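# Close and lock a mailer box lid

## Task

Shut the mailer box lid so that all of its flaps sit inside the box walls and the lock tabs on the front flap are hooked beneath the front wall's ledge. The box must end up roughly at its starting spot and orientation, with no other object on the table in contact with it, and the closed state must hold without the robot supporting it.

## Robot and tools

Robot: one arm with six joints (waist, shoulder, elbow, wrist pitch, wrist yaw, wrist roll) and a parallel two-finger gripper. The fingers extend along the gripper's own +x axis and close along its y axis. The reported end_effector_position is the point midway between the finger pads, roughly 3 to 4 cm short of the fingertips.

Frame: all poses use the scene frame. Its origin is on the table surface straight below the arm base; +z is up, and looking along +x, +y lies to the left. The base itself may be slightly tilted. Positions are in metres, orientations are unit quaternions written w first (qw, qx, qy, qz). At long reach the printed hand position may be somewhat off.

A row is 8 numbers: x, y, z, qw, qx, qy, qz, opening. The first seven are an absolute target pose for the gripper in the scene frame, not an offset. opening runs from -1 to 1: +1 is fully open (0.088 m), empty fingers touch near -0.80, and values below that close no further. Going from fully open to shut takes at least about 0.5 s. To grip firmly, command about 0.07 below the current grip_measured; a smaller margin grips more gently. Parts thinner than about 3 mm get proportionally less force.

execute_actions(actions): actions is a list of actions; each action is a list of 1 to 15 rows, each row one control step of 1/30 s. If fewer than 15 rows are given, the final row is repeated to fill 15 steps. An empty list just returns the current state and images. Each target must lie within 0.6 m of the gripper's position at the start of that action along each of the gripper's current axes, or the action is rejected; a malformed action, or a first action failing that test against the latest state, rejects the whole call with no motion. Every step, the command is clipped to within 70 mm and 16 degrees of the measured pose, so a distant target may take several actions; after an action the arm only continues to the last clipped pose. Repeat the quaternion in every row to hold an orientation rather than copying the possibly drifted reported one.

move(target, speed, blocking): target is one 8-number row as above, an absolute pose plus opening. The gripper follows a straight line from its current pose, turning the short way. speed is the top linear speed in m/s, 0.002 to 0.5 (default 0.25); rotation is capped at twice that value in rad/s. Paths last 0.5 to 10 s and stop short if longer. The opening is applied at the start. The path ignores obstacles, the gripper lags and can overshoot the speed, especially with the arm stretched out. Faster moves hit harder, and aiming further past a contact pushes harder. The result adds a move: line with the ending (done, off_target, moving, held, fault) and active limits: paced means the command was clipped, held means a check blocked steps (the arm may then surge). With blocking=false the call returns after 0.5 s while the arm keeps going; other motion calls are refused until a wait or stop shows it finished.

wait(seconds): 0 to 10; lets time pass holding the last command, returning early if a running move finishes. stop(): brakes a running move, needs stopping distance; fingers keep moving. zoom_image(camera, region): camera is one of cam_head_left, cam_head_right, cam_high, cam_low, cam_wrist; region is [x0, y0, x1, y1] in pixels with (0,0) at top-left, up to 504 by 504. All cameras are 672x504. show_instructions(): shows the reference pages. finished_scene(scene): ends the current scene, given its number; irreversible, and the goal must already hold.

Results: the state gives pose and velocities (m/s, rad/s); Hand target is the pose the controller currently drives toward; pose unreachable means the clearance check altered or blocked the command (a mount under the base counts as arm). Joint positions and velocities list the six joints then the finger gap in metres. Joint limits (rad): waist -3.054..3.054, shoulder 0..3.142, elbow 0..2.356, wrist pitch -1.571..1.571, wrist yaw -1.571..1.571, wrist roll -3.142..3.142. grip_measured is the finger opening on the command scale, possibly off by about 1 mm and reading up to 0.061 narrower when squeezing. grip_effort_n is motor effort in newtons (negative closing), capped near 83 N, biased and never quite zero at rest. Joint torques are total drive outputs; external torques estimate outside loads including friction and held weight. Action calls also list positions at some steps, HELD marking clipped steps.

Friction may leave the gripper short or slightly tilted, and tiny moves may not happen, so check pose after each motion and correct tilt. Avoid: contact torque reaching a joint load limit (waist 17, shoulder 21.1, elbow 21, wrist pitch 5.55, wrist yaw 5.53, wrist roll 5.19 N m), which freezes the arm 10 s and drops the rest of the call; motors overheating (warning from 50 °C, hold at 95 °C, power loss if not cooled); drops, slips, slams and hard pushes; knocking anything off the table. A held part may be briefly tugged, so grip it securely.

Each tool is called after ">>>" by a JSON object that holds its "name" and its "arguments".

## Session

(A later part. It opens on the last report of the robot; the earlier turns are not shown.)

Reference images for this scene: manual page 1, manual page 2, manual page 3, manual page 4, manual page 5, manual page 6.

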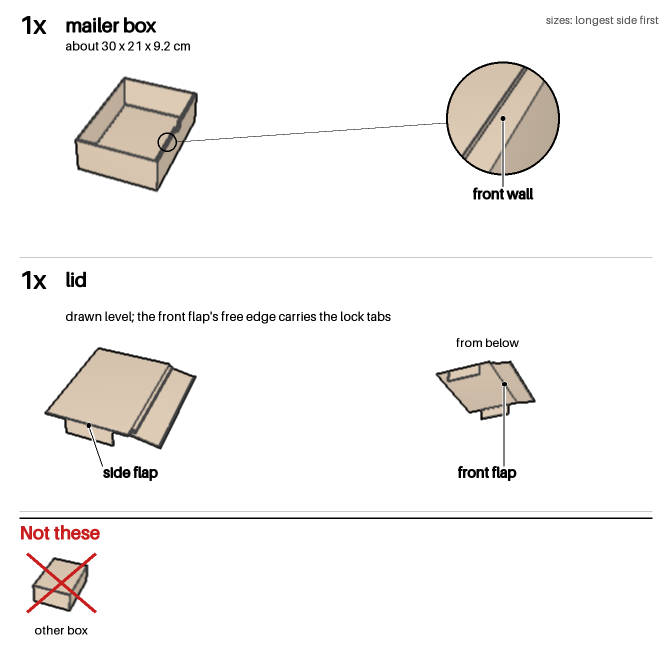

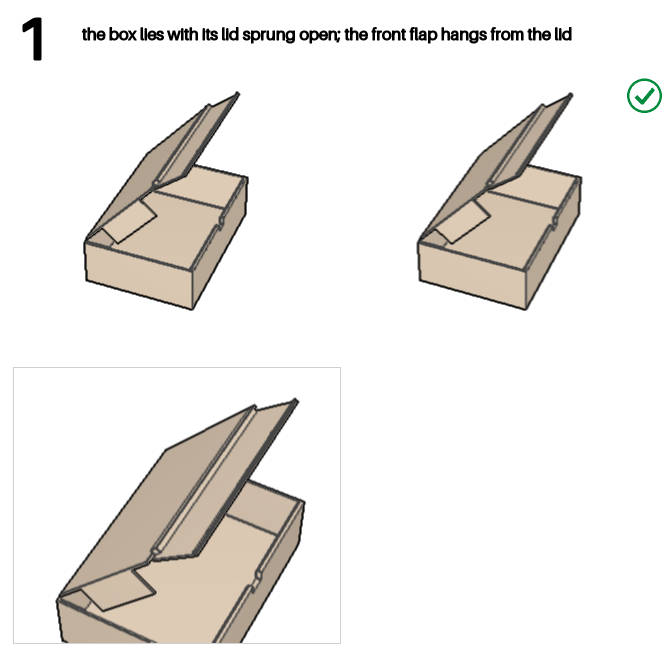

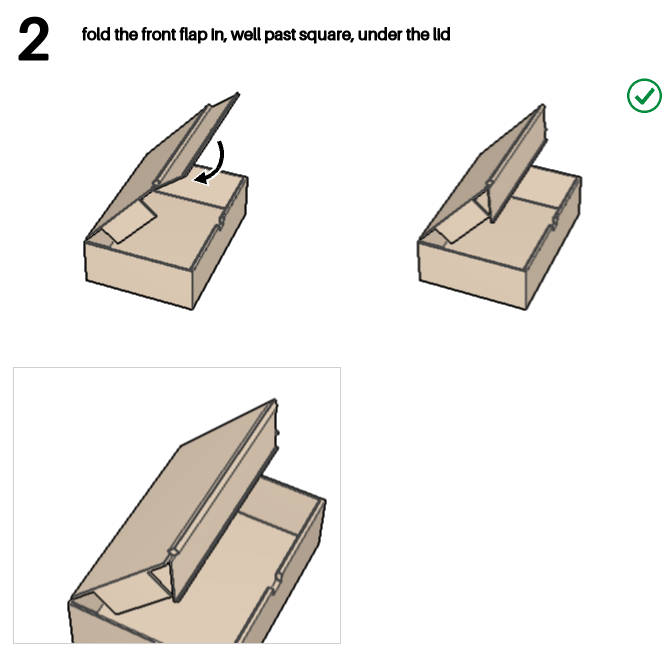

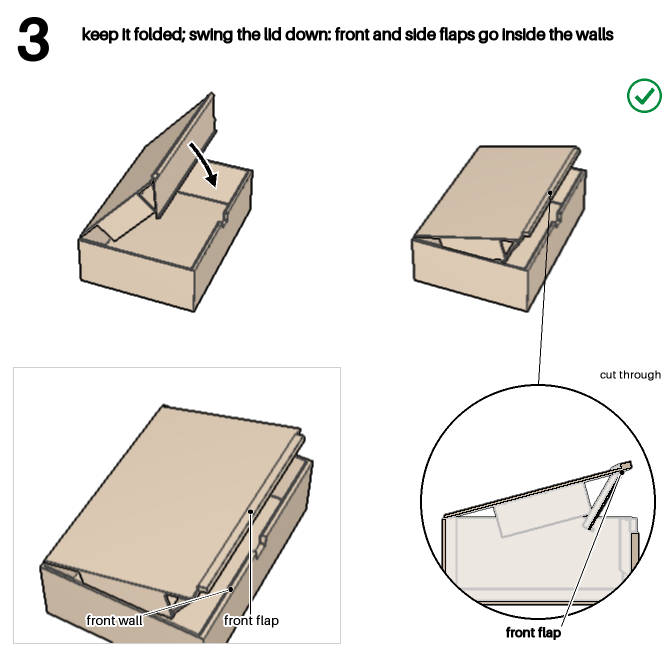

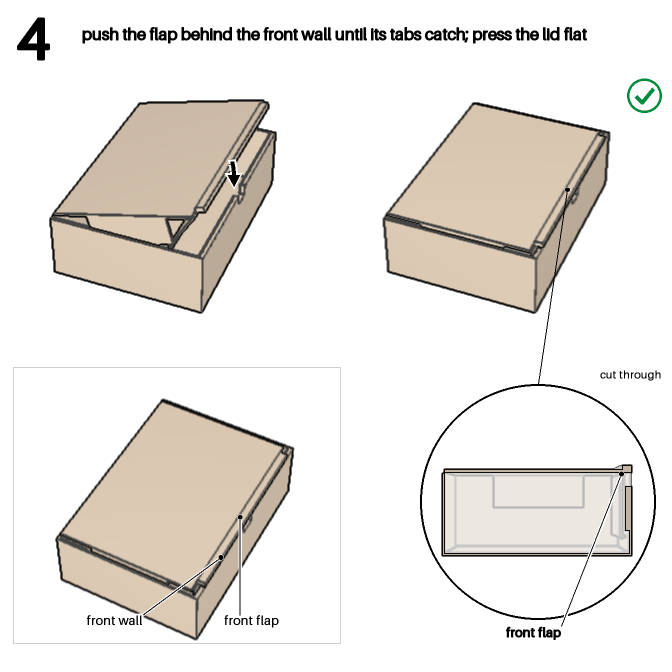

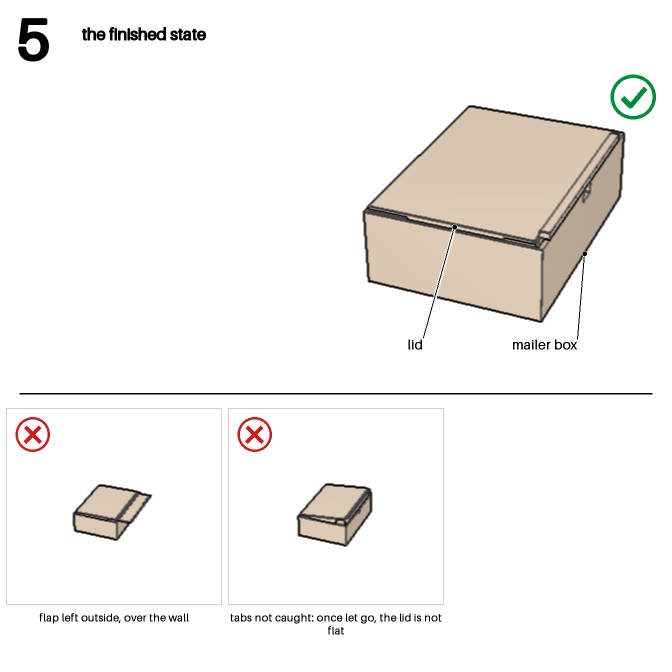

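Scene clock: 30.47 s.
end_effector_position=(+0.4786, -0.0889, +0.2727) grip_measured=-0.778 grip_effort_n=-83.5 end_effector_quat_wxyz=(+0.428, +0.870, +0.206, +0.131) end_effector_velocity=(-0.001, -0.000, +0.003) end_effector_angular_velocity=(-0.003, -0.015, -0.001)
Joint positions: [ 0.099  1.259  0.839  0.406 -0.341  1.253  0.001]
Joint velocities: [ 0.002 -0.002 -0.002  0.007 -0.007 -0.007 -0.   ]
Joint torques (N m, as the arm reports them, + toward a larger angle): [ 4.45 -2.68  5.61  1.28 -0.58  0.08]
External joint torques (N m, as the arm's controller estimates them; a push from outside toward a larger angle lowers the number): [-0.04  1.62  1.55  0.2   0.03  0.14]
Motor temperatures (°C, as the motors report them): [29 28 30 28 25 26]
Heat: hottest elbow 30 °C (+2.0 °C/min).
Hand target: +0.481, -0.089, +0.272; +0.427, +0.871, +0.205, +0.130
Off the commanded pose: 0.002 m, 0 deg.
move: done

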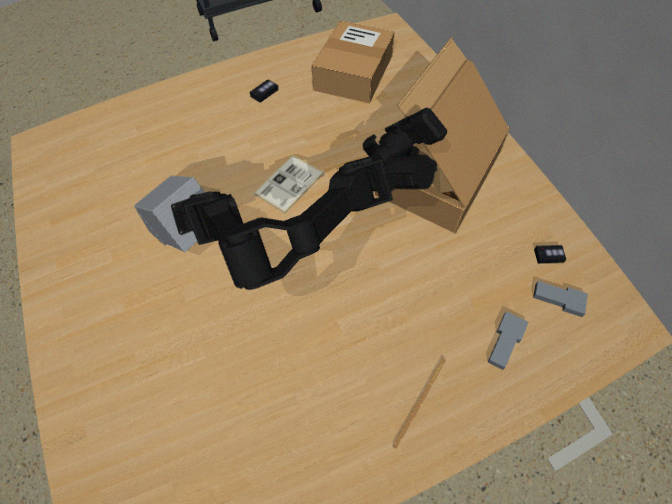

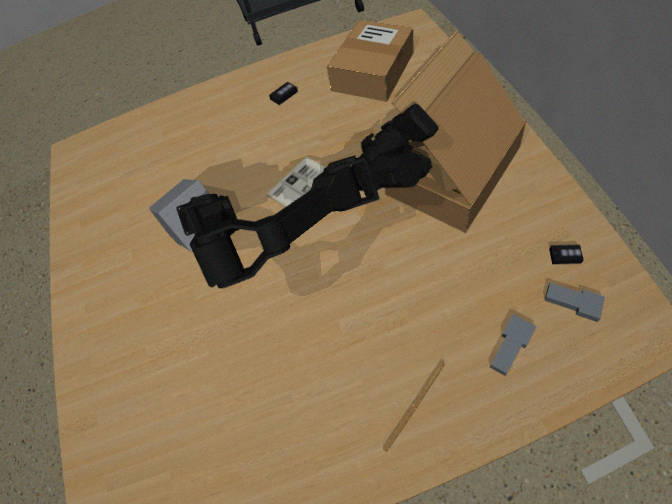

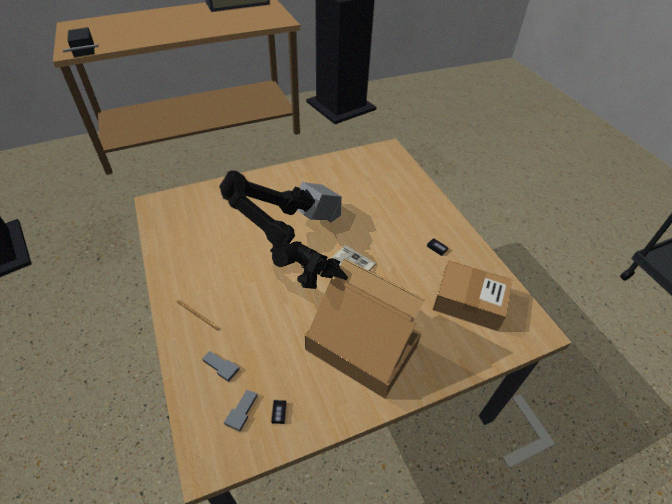

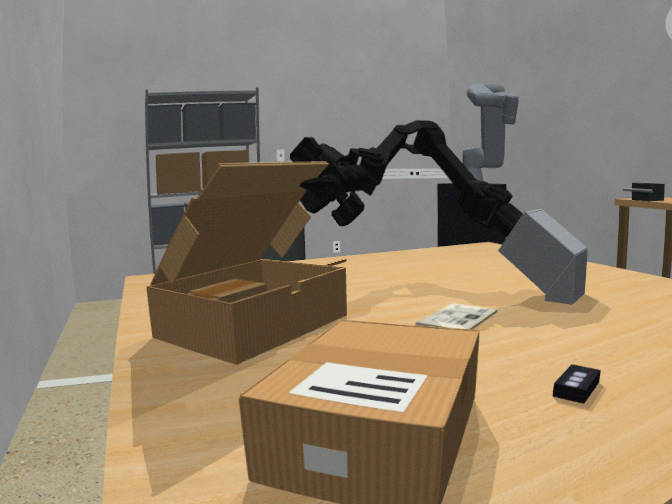

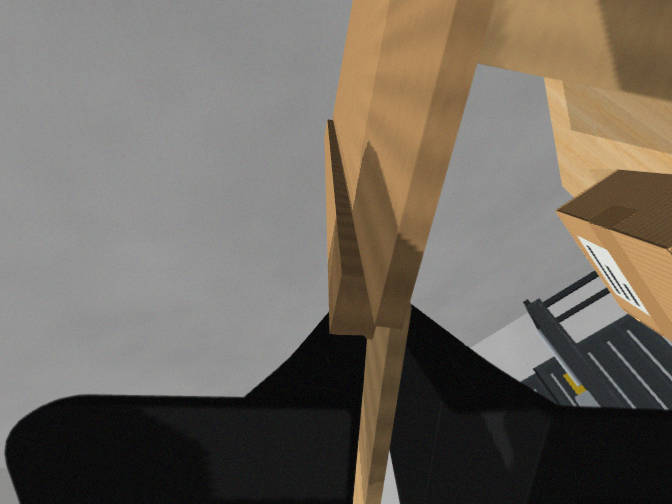

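>>> {"name": "move", "arguments": {"target": [0.473,-0.078,0.249,0.683,0.691,0.147,0.182,-1], "speed": 0.15}}

>>> {"name": "move", "arguments": {"target": [0.4665,-0.065,0.203,0.925,0.298,0.046,0.230,-1], "speed": 0.15}}

>>> {"name": "move", "arguments": {"target": [0.4655,-0.063,0.166,0.964,-0.121,-0.056,0.228,-1], "speed": 0.15}}

Scene clock: 42.80 s.
end_effector_position=(+0.4736, -0.0807, +0.2549) grip_measured=-0.781 grip_effort_n=-83.5 end_effector_quat_wxyz=(+0.682, +0.693, +0.142, +0.185) end_effector_velocity=(-0.001, +0.001, -0.001) end_effector_angular_velocity=(-0.018, -0.009, +0.007)
Joint positions: [ 0.067  1.288  0.762  0.54  -0.367  0.62   0.001]
Joint velocities: [-0.002 -0.002 -0.002 -0.007 -0.007 -0.022 -0.   ]
Joint torques (N m, as the arm reports them, + toward a larger angle): [ 4.04 -2.85  3.73  1.32 -0.59 -0.22]
External joint torques (N m, as the arm's controller estimates them; a push from outside toward a larger angle lowers the number): [-0.46  1.49 -0.06  0.26  0.01 -0.16]
Motor temperatures (°C, as the motors report them): [30 28 30 28 25 26]
Heat: hottest waist 30 °C (+1.4 °C/min).
Hand target: +0.473, -0.078, +0.249; +0.683, +0.692, +0.147, +0.182
Off the commanded pose: 0.007 m, 1 deg.
move: done

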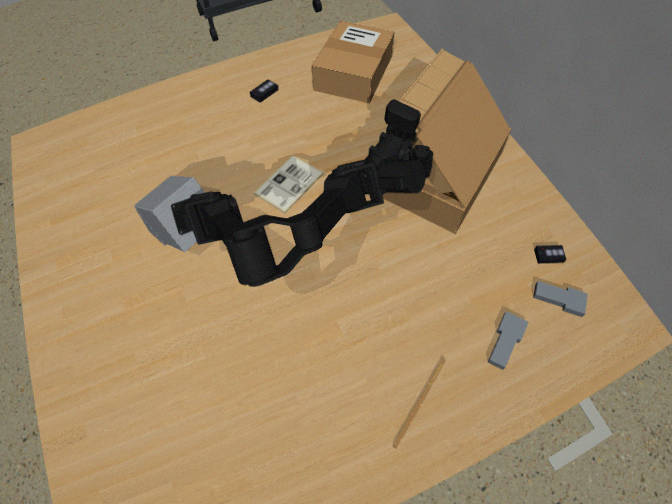

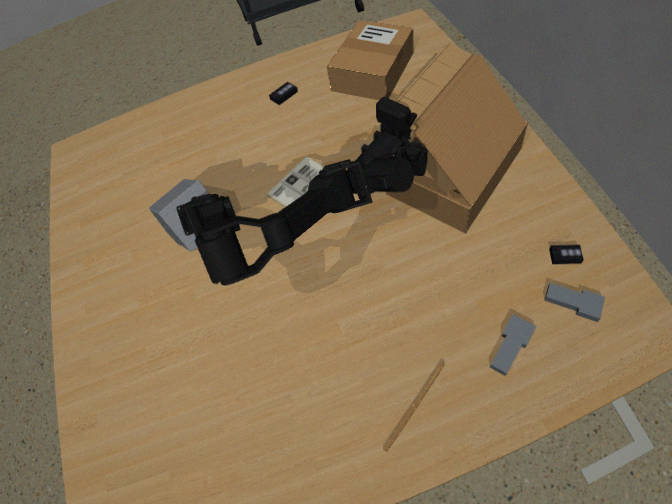

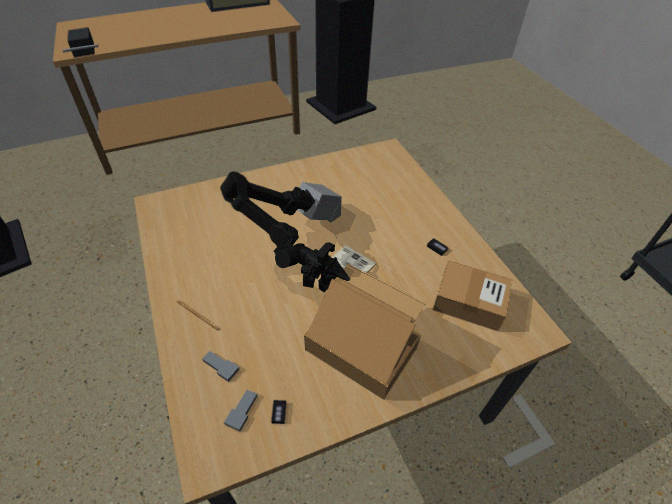

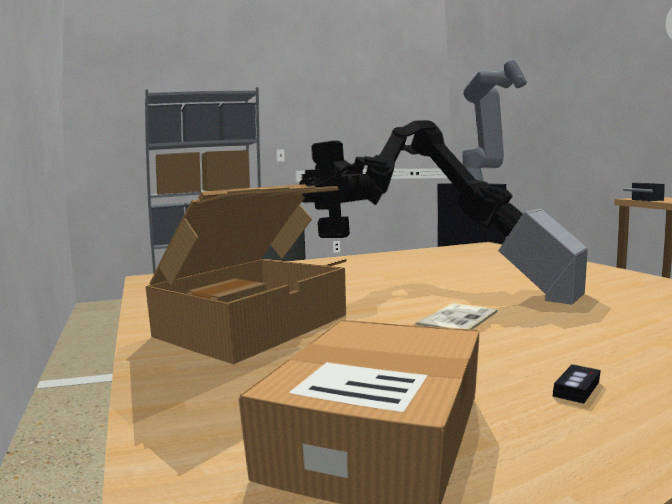

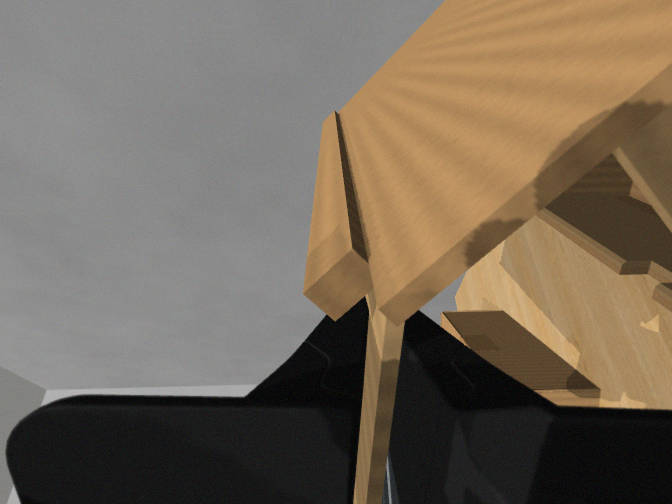

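Scene clock: 46.40 s.
end_effector_position=(+0.4679, -0.0686, +0.2074) grip_measured=-0.781 grip_effort_n=-83.5 end_effector_quat_wxyz=(+0.926, +0.300, +0.042, +0.227) end_effector_velocity=(-0.002, +0.003, -0.002) end_effector_angular_velocity=(-0.028, -0.006, +0.017)
Joint positions: [-0.042  1.399  0.68   0.734 -0.471 -0.338  0.001]
Joint velocities: [-0.002 -0.002 -0.002 -0.022 -0.007 -0.037 -0.   ]
Joint torques (N m, as the arm reports them, + toward a larger angle): [ 4.55 -3.21  2.99  1.29 -0.75 -0.2 ]
External joint torques (N m, as the arm's controller estimates them; a push from outside toward a larger angle lowers the number): [-0.16  1.61 -0.08  0.25 -0.14 -0.17]
Motor temperatures (°C, as the motors report them): [30 28 30 29 25 26]
Heat: hottest waist 30 °C (+1.3 °C/min).
Hand target: +0.466, -0.065, +0.203; +0.925, +0.298, +0.046, +0.230
Off the commanded pose: 0.006 m, 1 deg.
move: done

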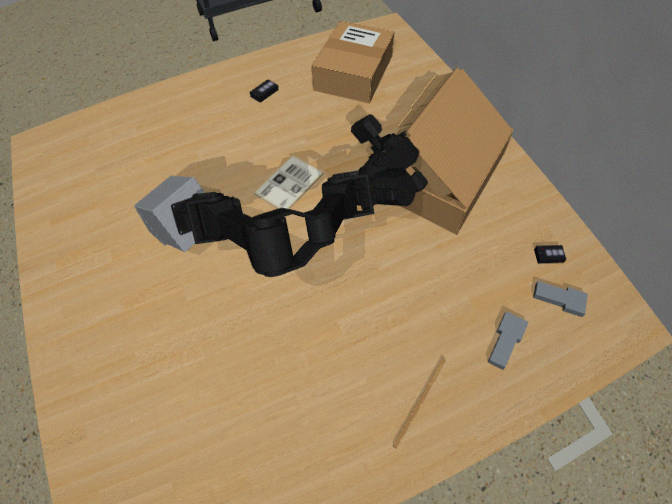

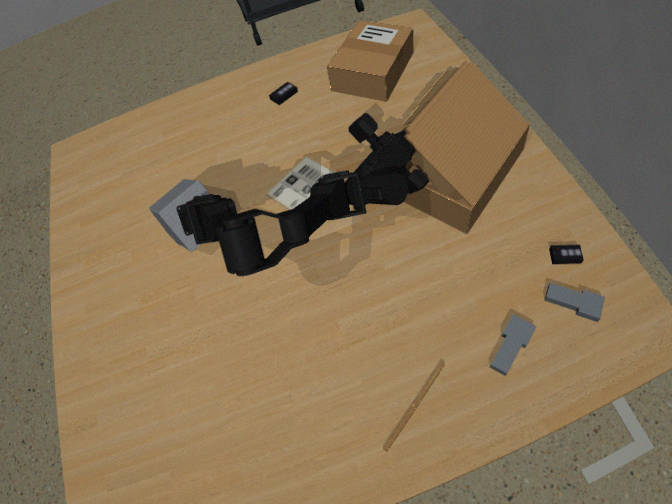

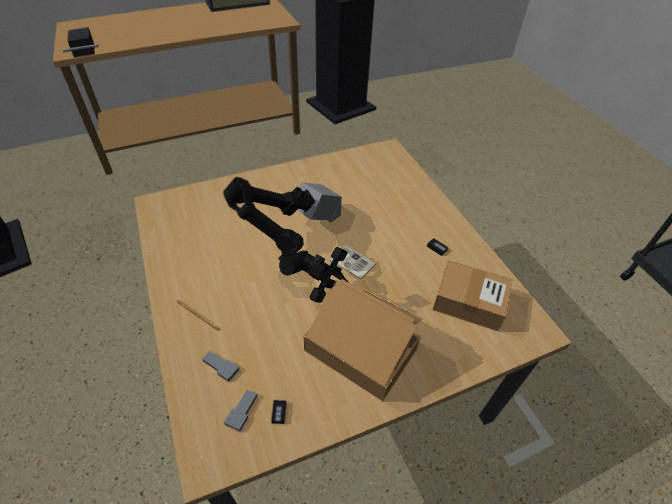

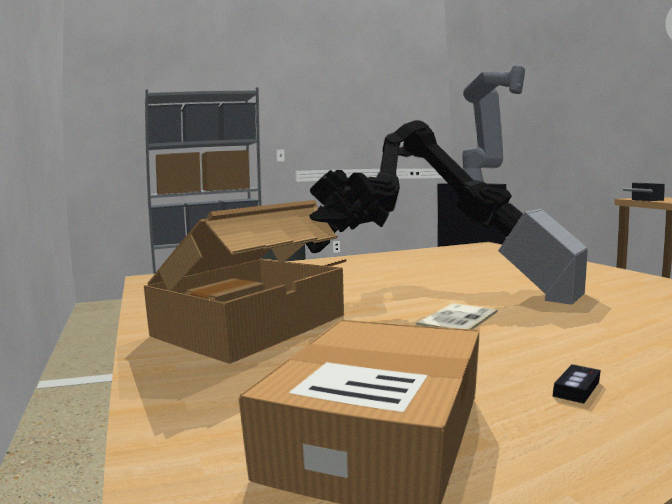

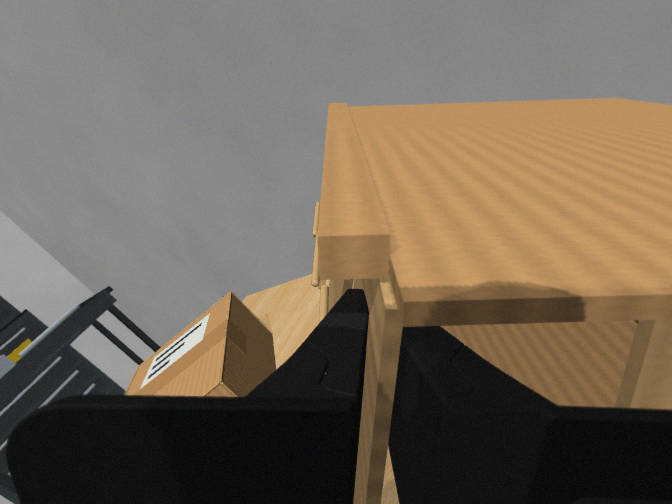

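Scene clock: 49.73 s.
end_effector_position=(+0.4665, -0.0652, +0.1682) grip_measured=-0.781 grip_effort_n=-83.5 end_effector_quat_wxyz=(+0.966, -0.117, -0.055, +0.226) end_effector_velocity=(-0.001, +0.004, -0.000) end_effector_angular_velocity=(-0.027, -0.016, +0.012)
Joint positions: [-0.139  1.512  0.666  0.854 -0.564 -1.207  0.001]
Joint velocities: [ 0.002  0.002 -0.002 -0.007 -0.007 -0.037 -0.   ]
Joint torques (N m, as the arm reports them, + toward a larger angle): [ 4.84 -3.79  2.54  1.36 -0.85 -0.29]
External joint torques (N m, as the arm's controller estimates them; a push from outside toward a larger angle lowers the number): [-0.04  1.5   0.08  0.35 -0.24 -0.31]
Motor temperatures (°C, as the motors report them): [30 29 30 29 25 26]
Heat: hottest waist 30 °C (+1.2 °C/min).
Hand target: +0.465, -0.063, +0.166; +0.964, -0.121, -0.056, +0.228
Off the commanded pose: 0.003 m, 1 deg.
move: done

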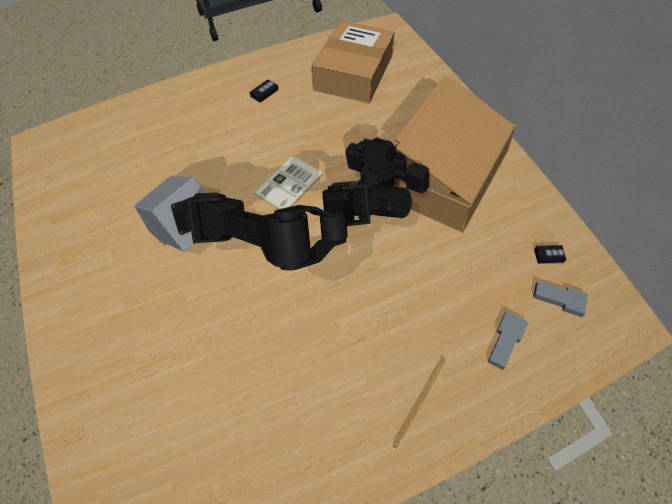

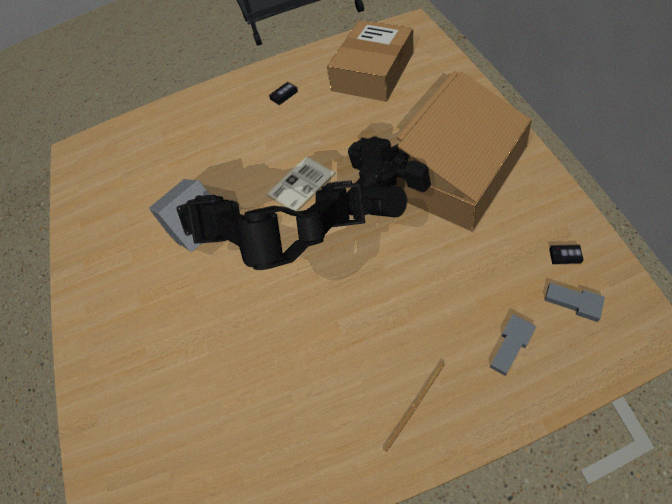

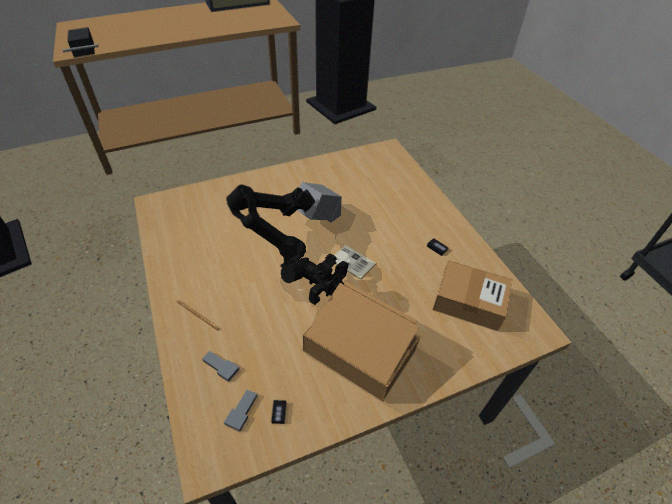

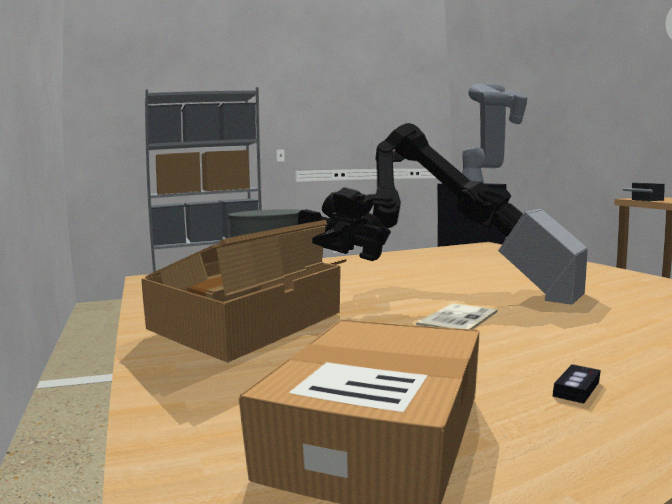

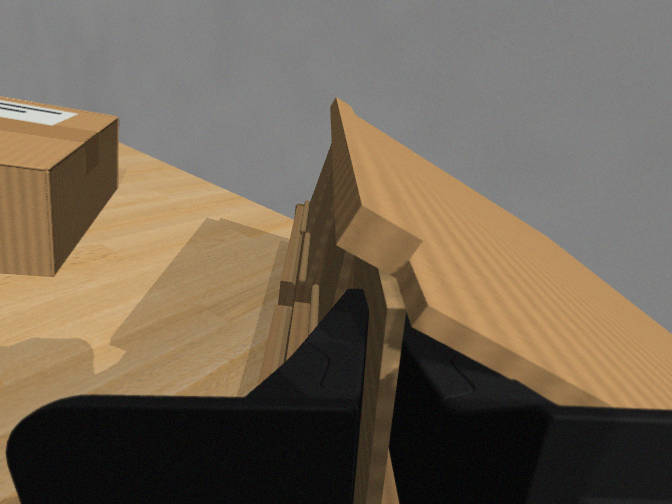

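>>> {"name": "move", "arguments": {"target": [0.456,-0.05,0.142,0.958,-0.163,-0.066,0.225,-1], "speed": 0.03}}

>>> {"name": "zoom_image", "arguments": {"camera": "cam_low", "region": [120,190,400,380]}}

Scene clock: 56.50 s.
end_effector_position=(+0.4583, -0.0541, +0.1454) grip_measured=-0.781 grip_effort_n=-83.5 end_effector_quat_wxyz=(+0.960, -0.162, -0.066, +0.220) end_effector_velocity=(-0.001, +0.002, -0.001) end_effector_angular_velocity=(-0.004, -0.005, +0.004)
Joint positions: [-0.177  1.603  0.624  0.996 -0.602 -1.297  0.001]
Joint velocities: [-0.002  0.007 -0.002  0.007 -0.007 -0.007 -0.   ]
Joint torques (N m, as the arm reports them, + toward a larger angle): [ 5.13 -3.56  1.5   1.16 -0.87 -0.21]
External joint torques (N m, as the arm's controller estimates them; a push from outside toward a larger angle lowers the number): [ 0.17  1.68 -0.32  0.17 -0.25 -0.23]
Motor temperatures (°C, as the motors report them): [31 29 30 29 25 26]
Heat: hottest waist 31 °C (+2.1 °C/min).
Hand target: +0.456, -0.050, +0.142; +0.958, -0.163, -0.066, +0.225
Off the commanded pose: 0.006 m, 1 deg.
move: done

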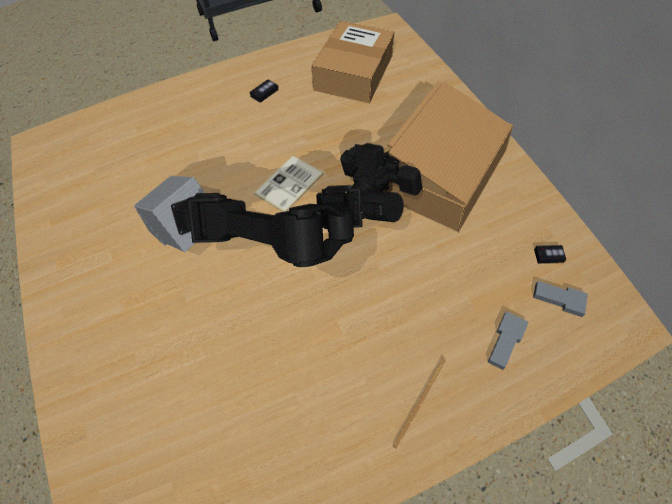

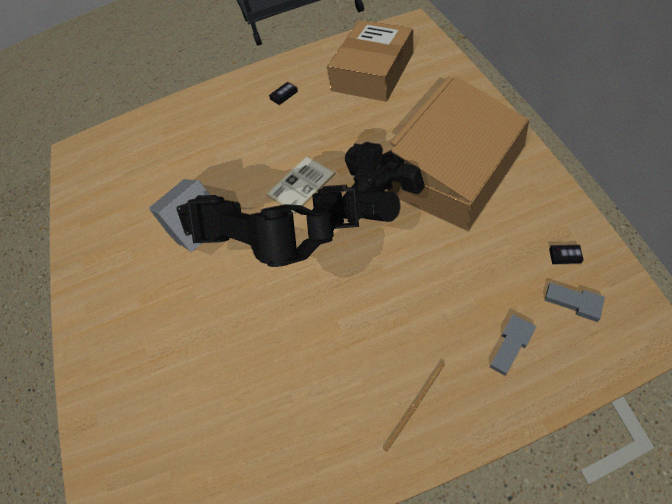

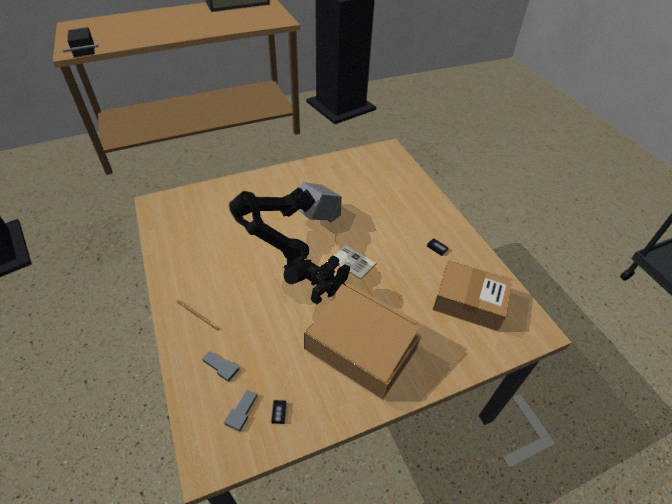

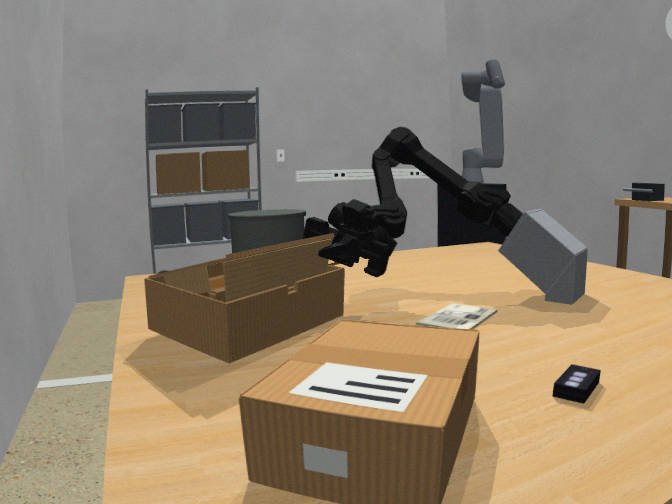

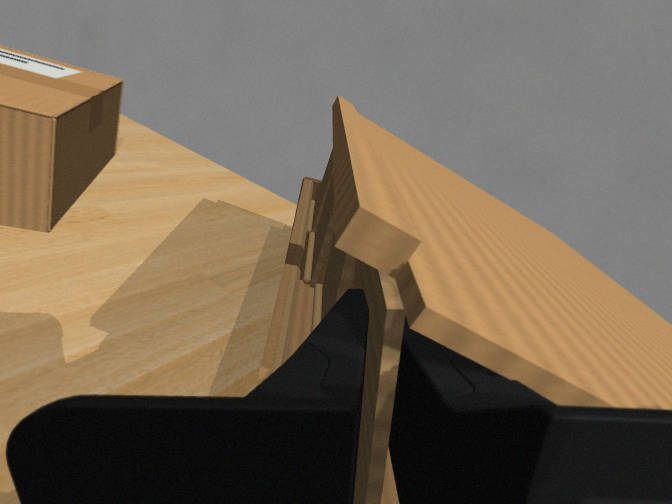

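Region (120, 190, 400, 380) of cam_low's 672x504 image, scaled by 1.800, with more detail than that image has; it fills the top 342 rows of this view, and the rest is white.

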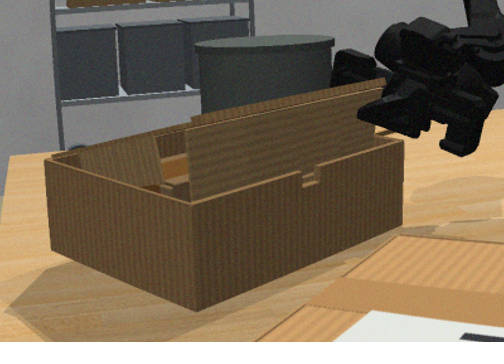

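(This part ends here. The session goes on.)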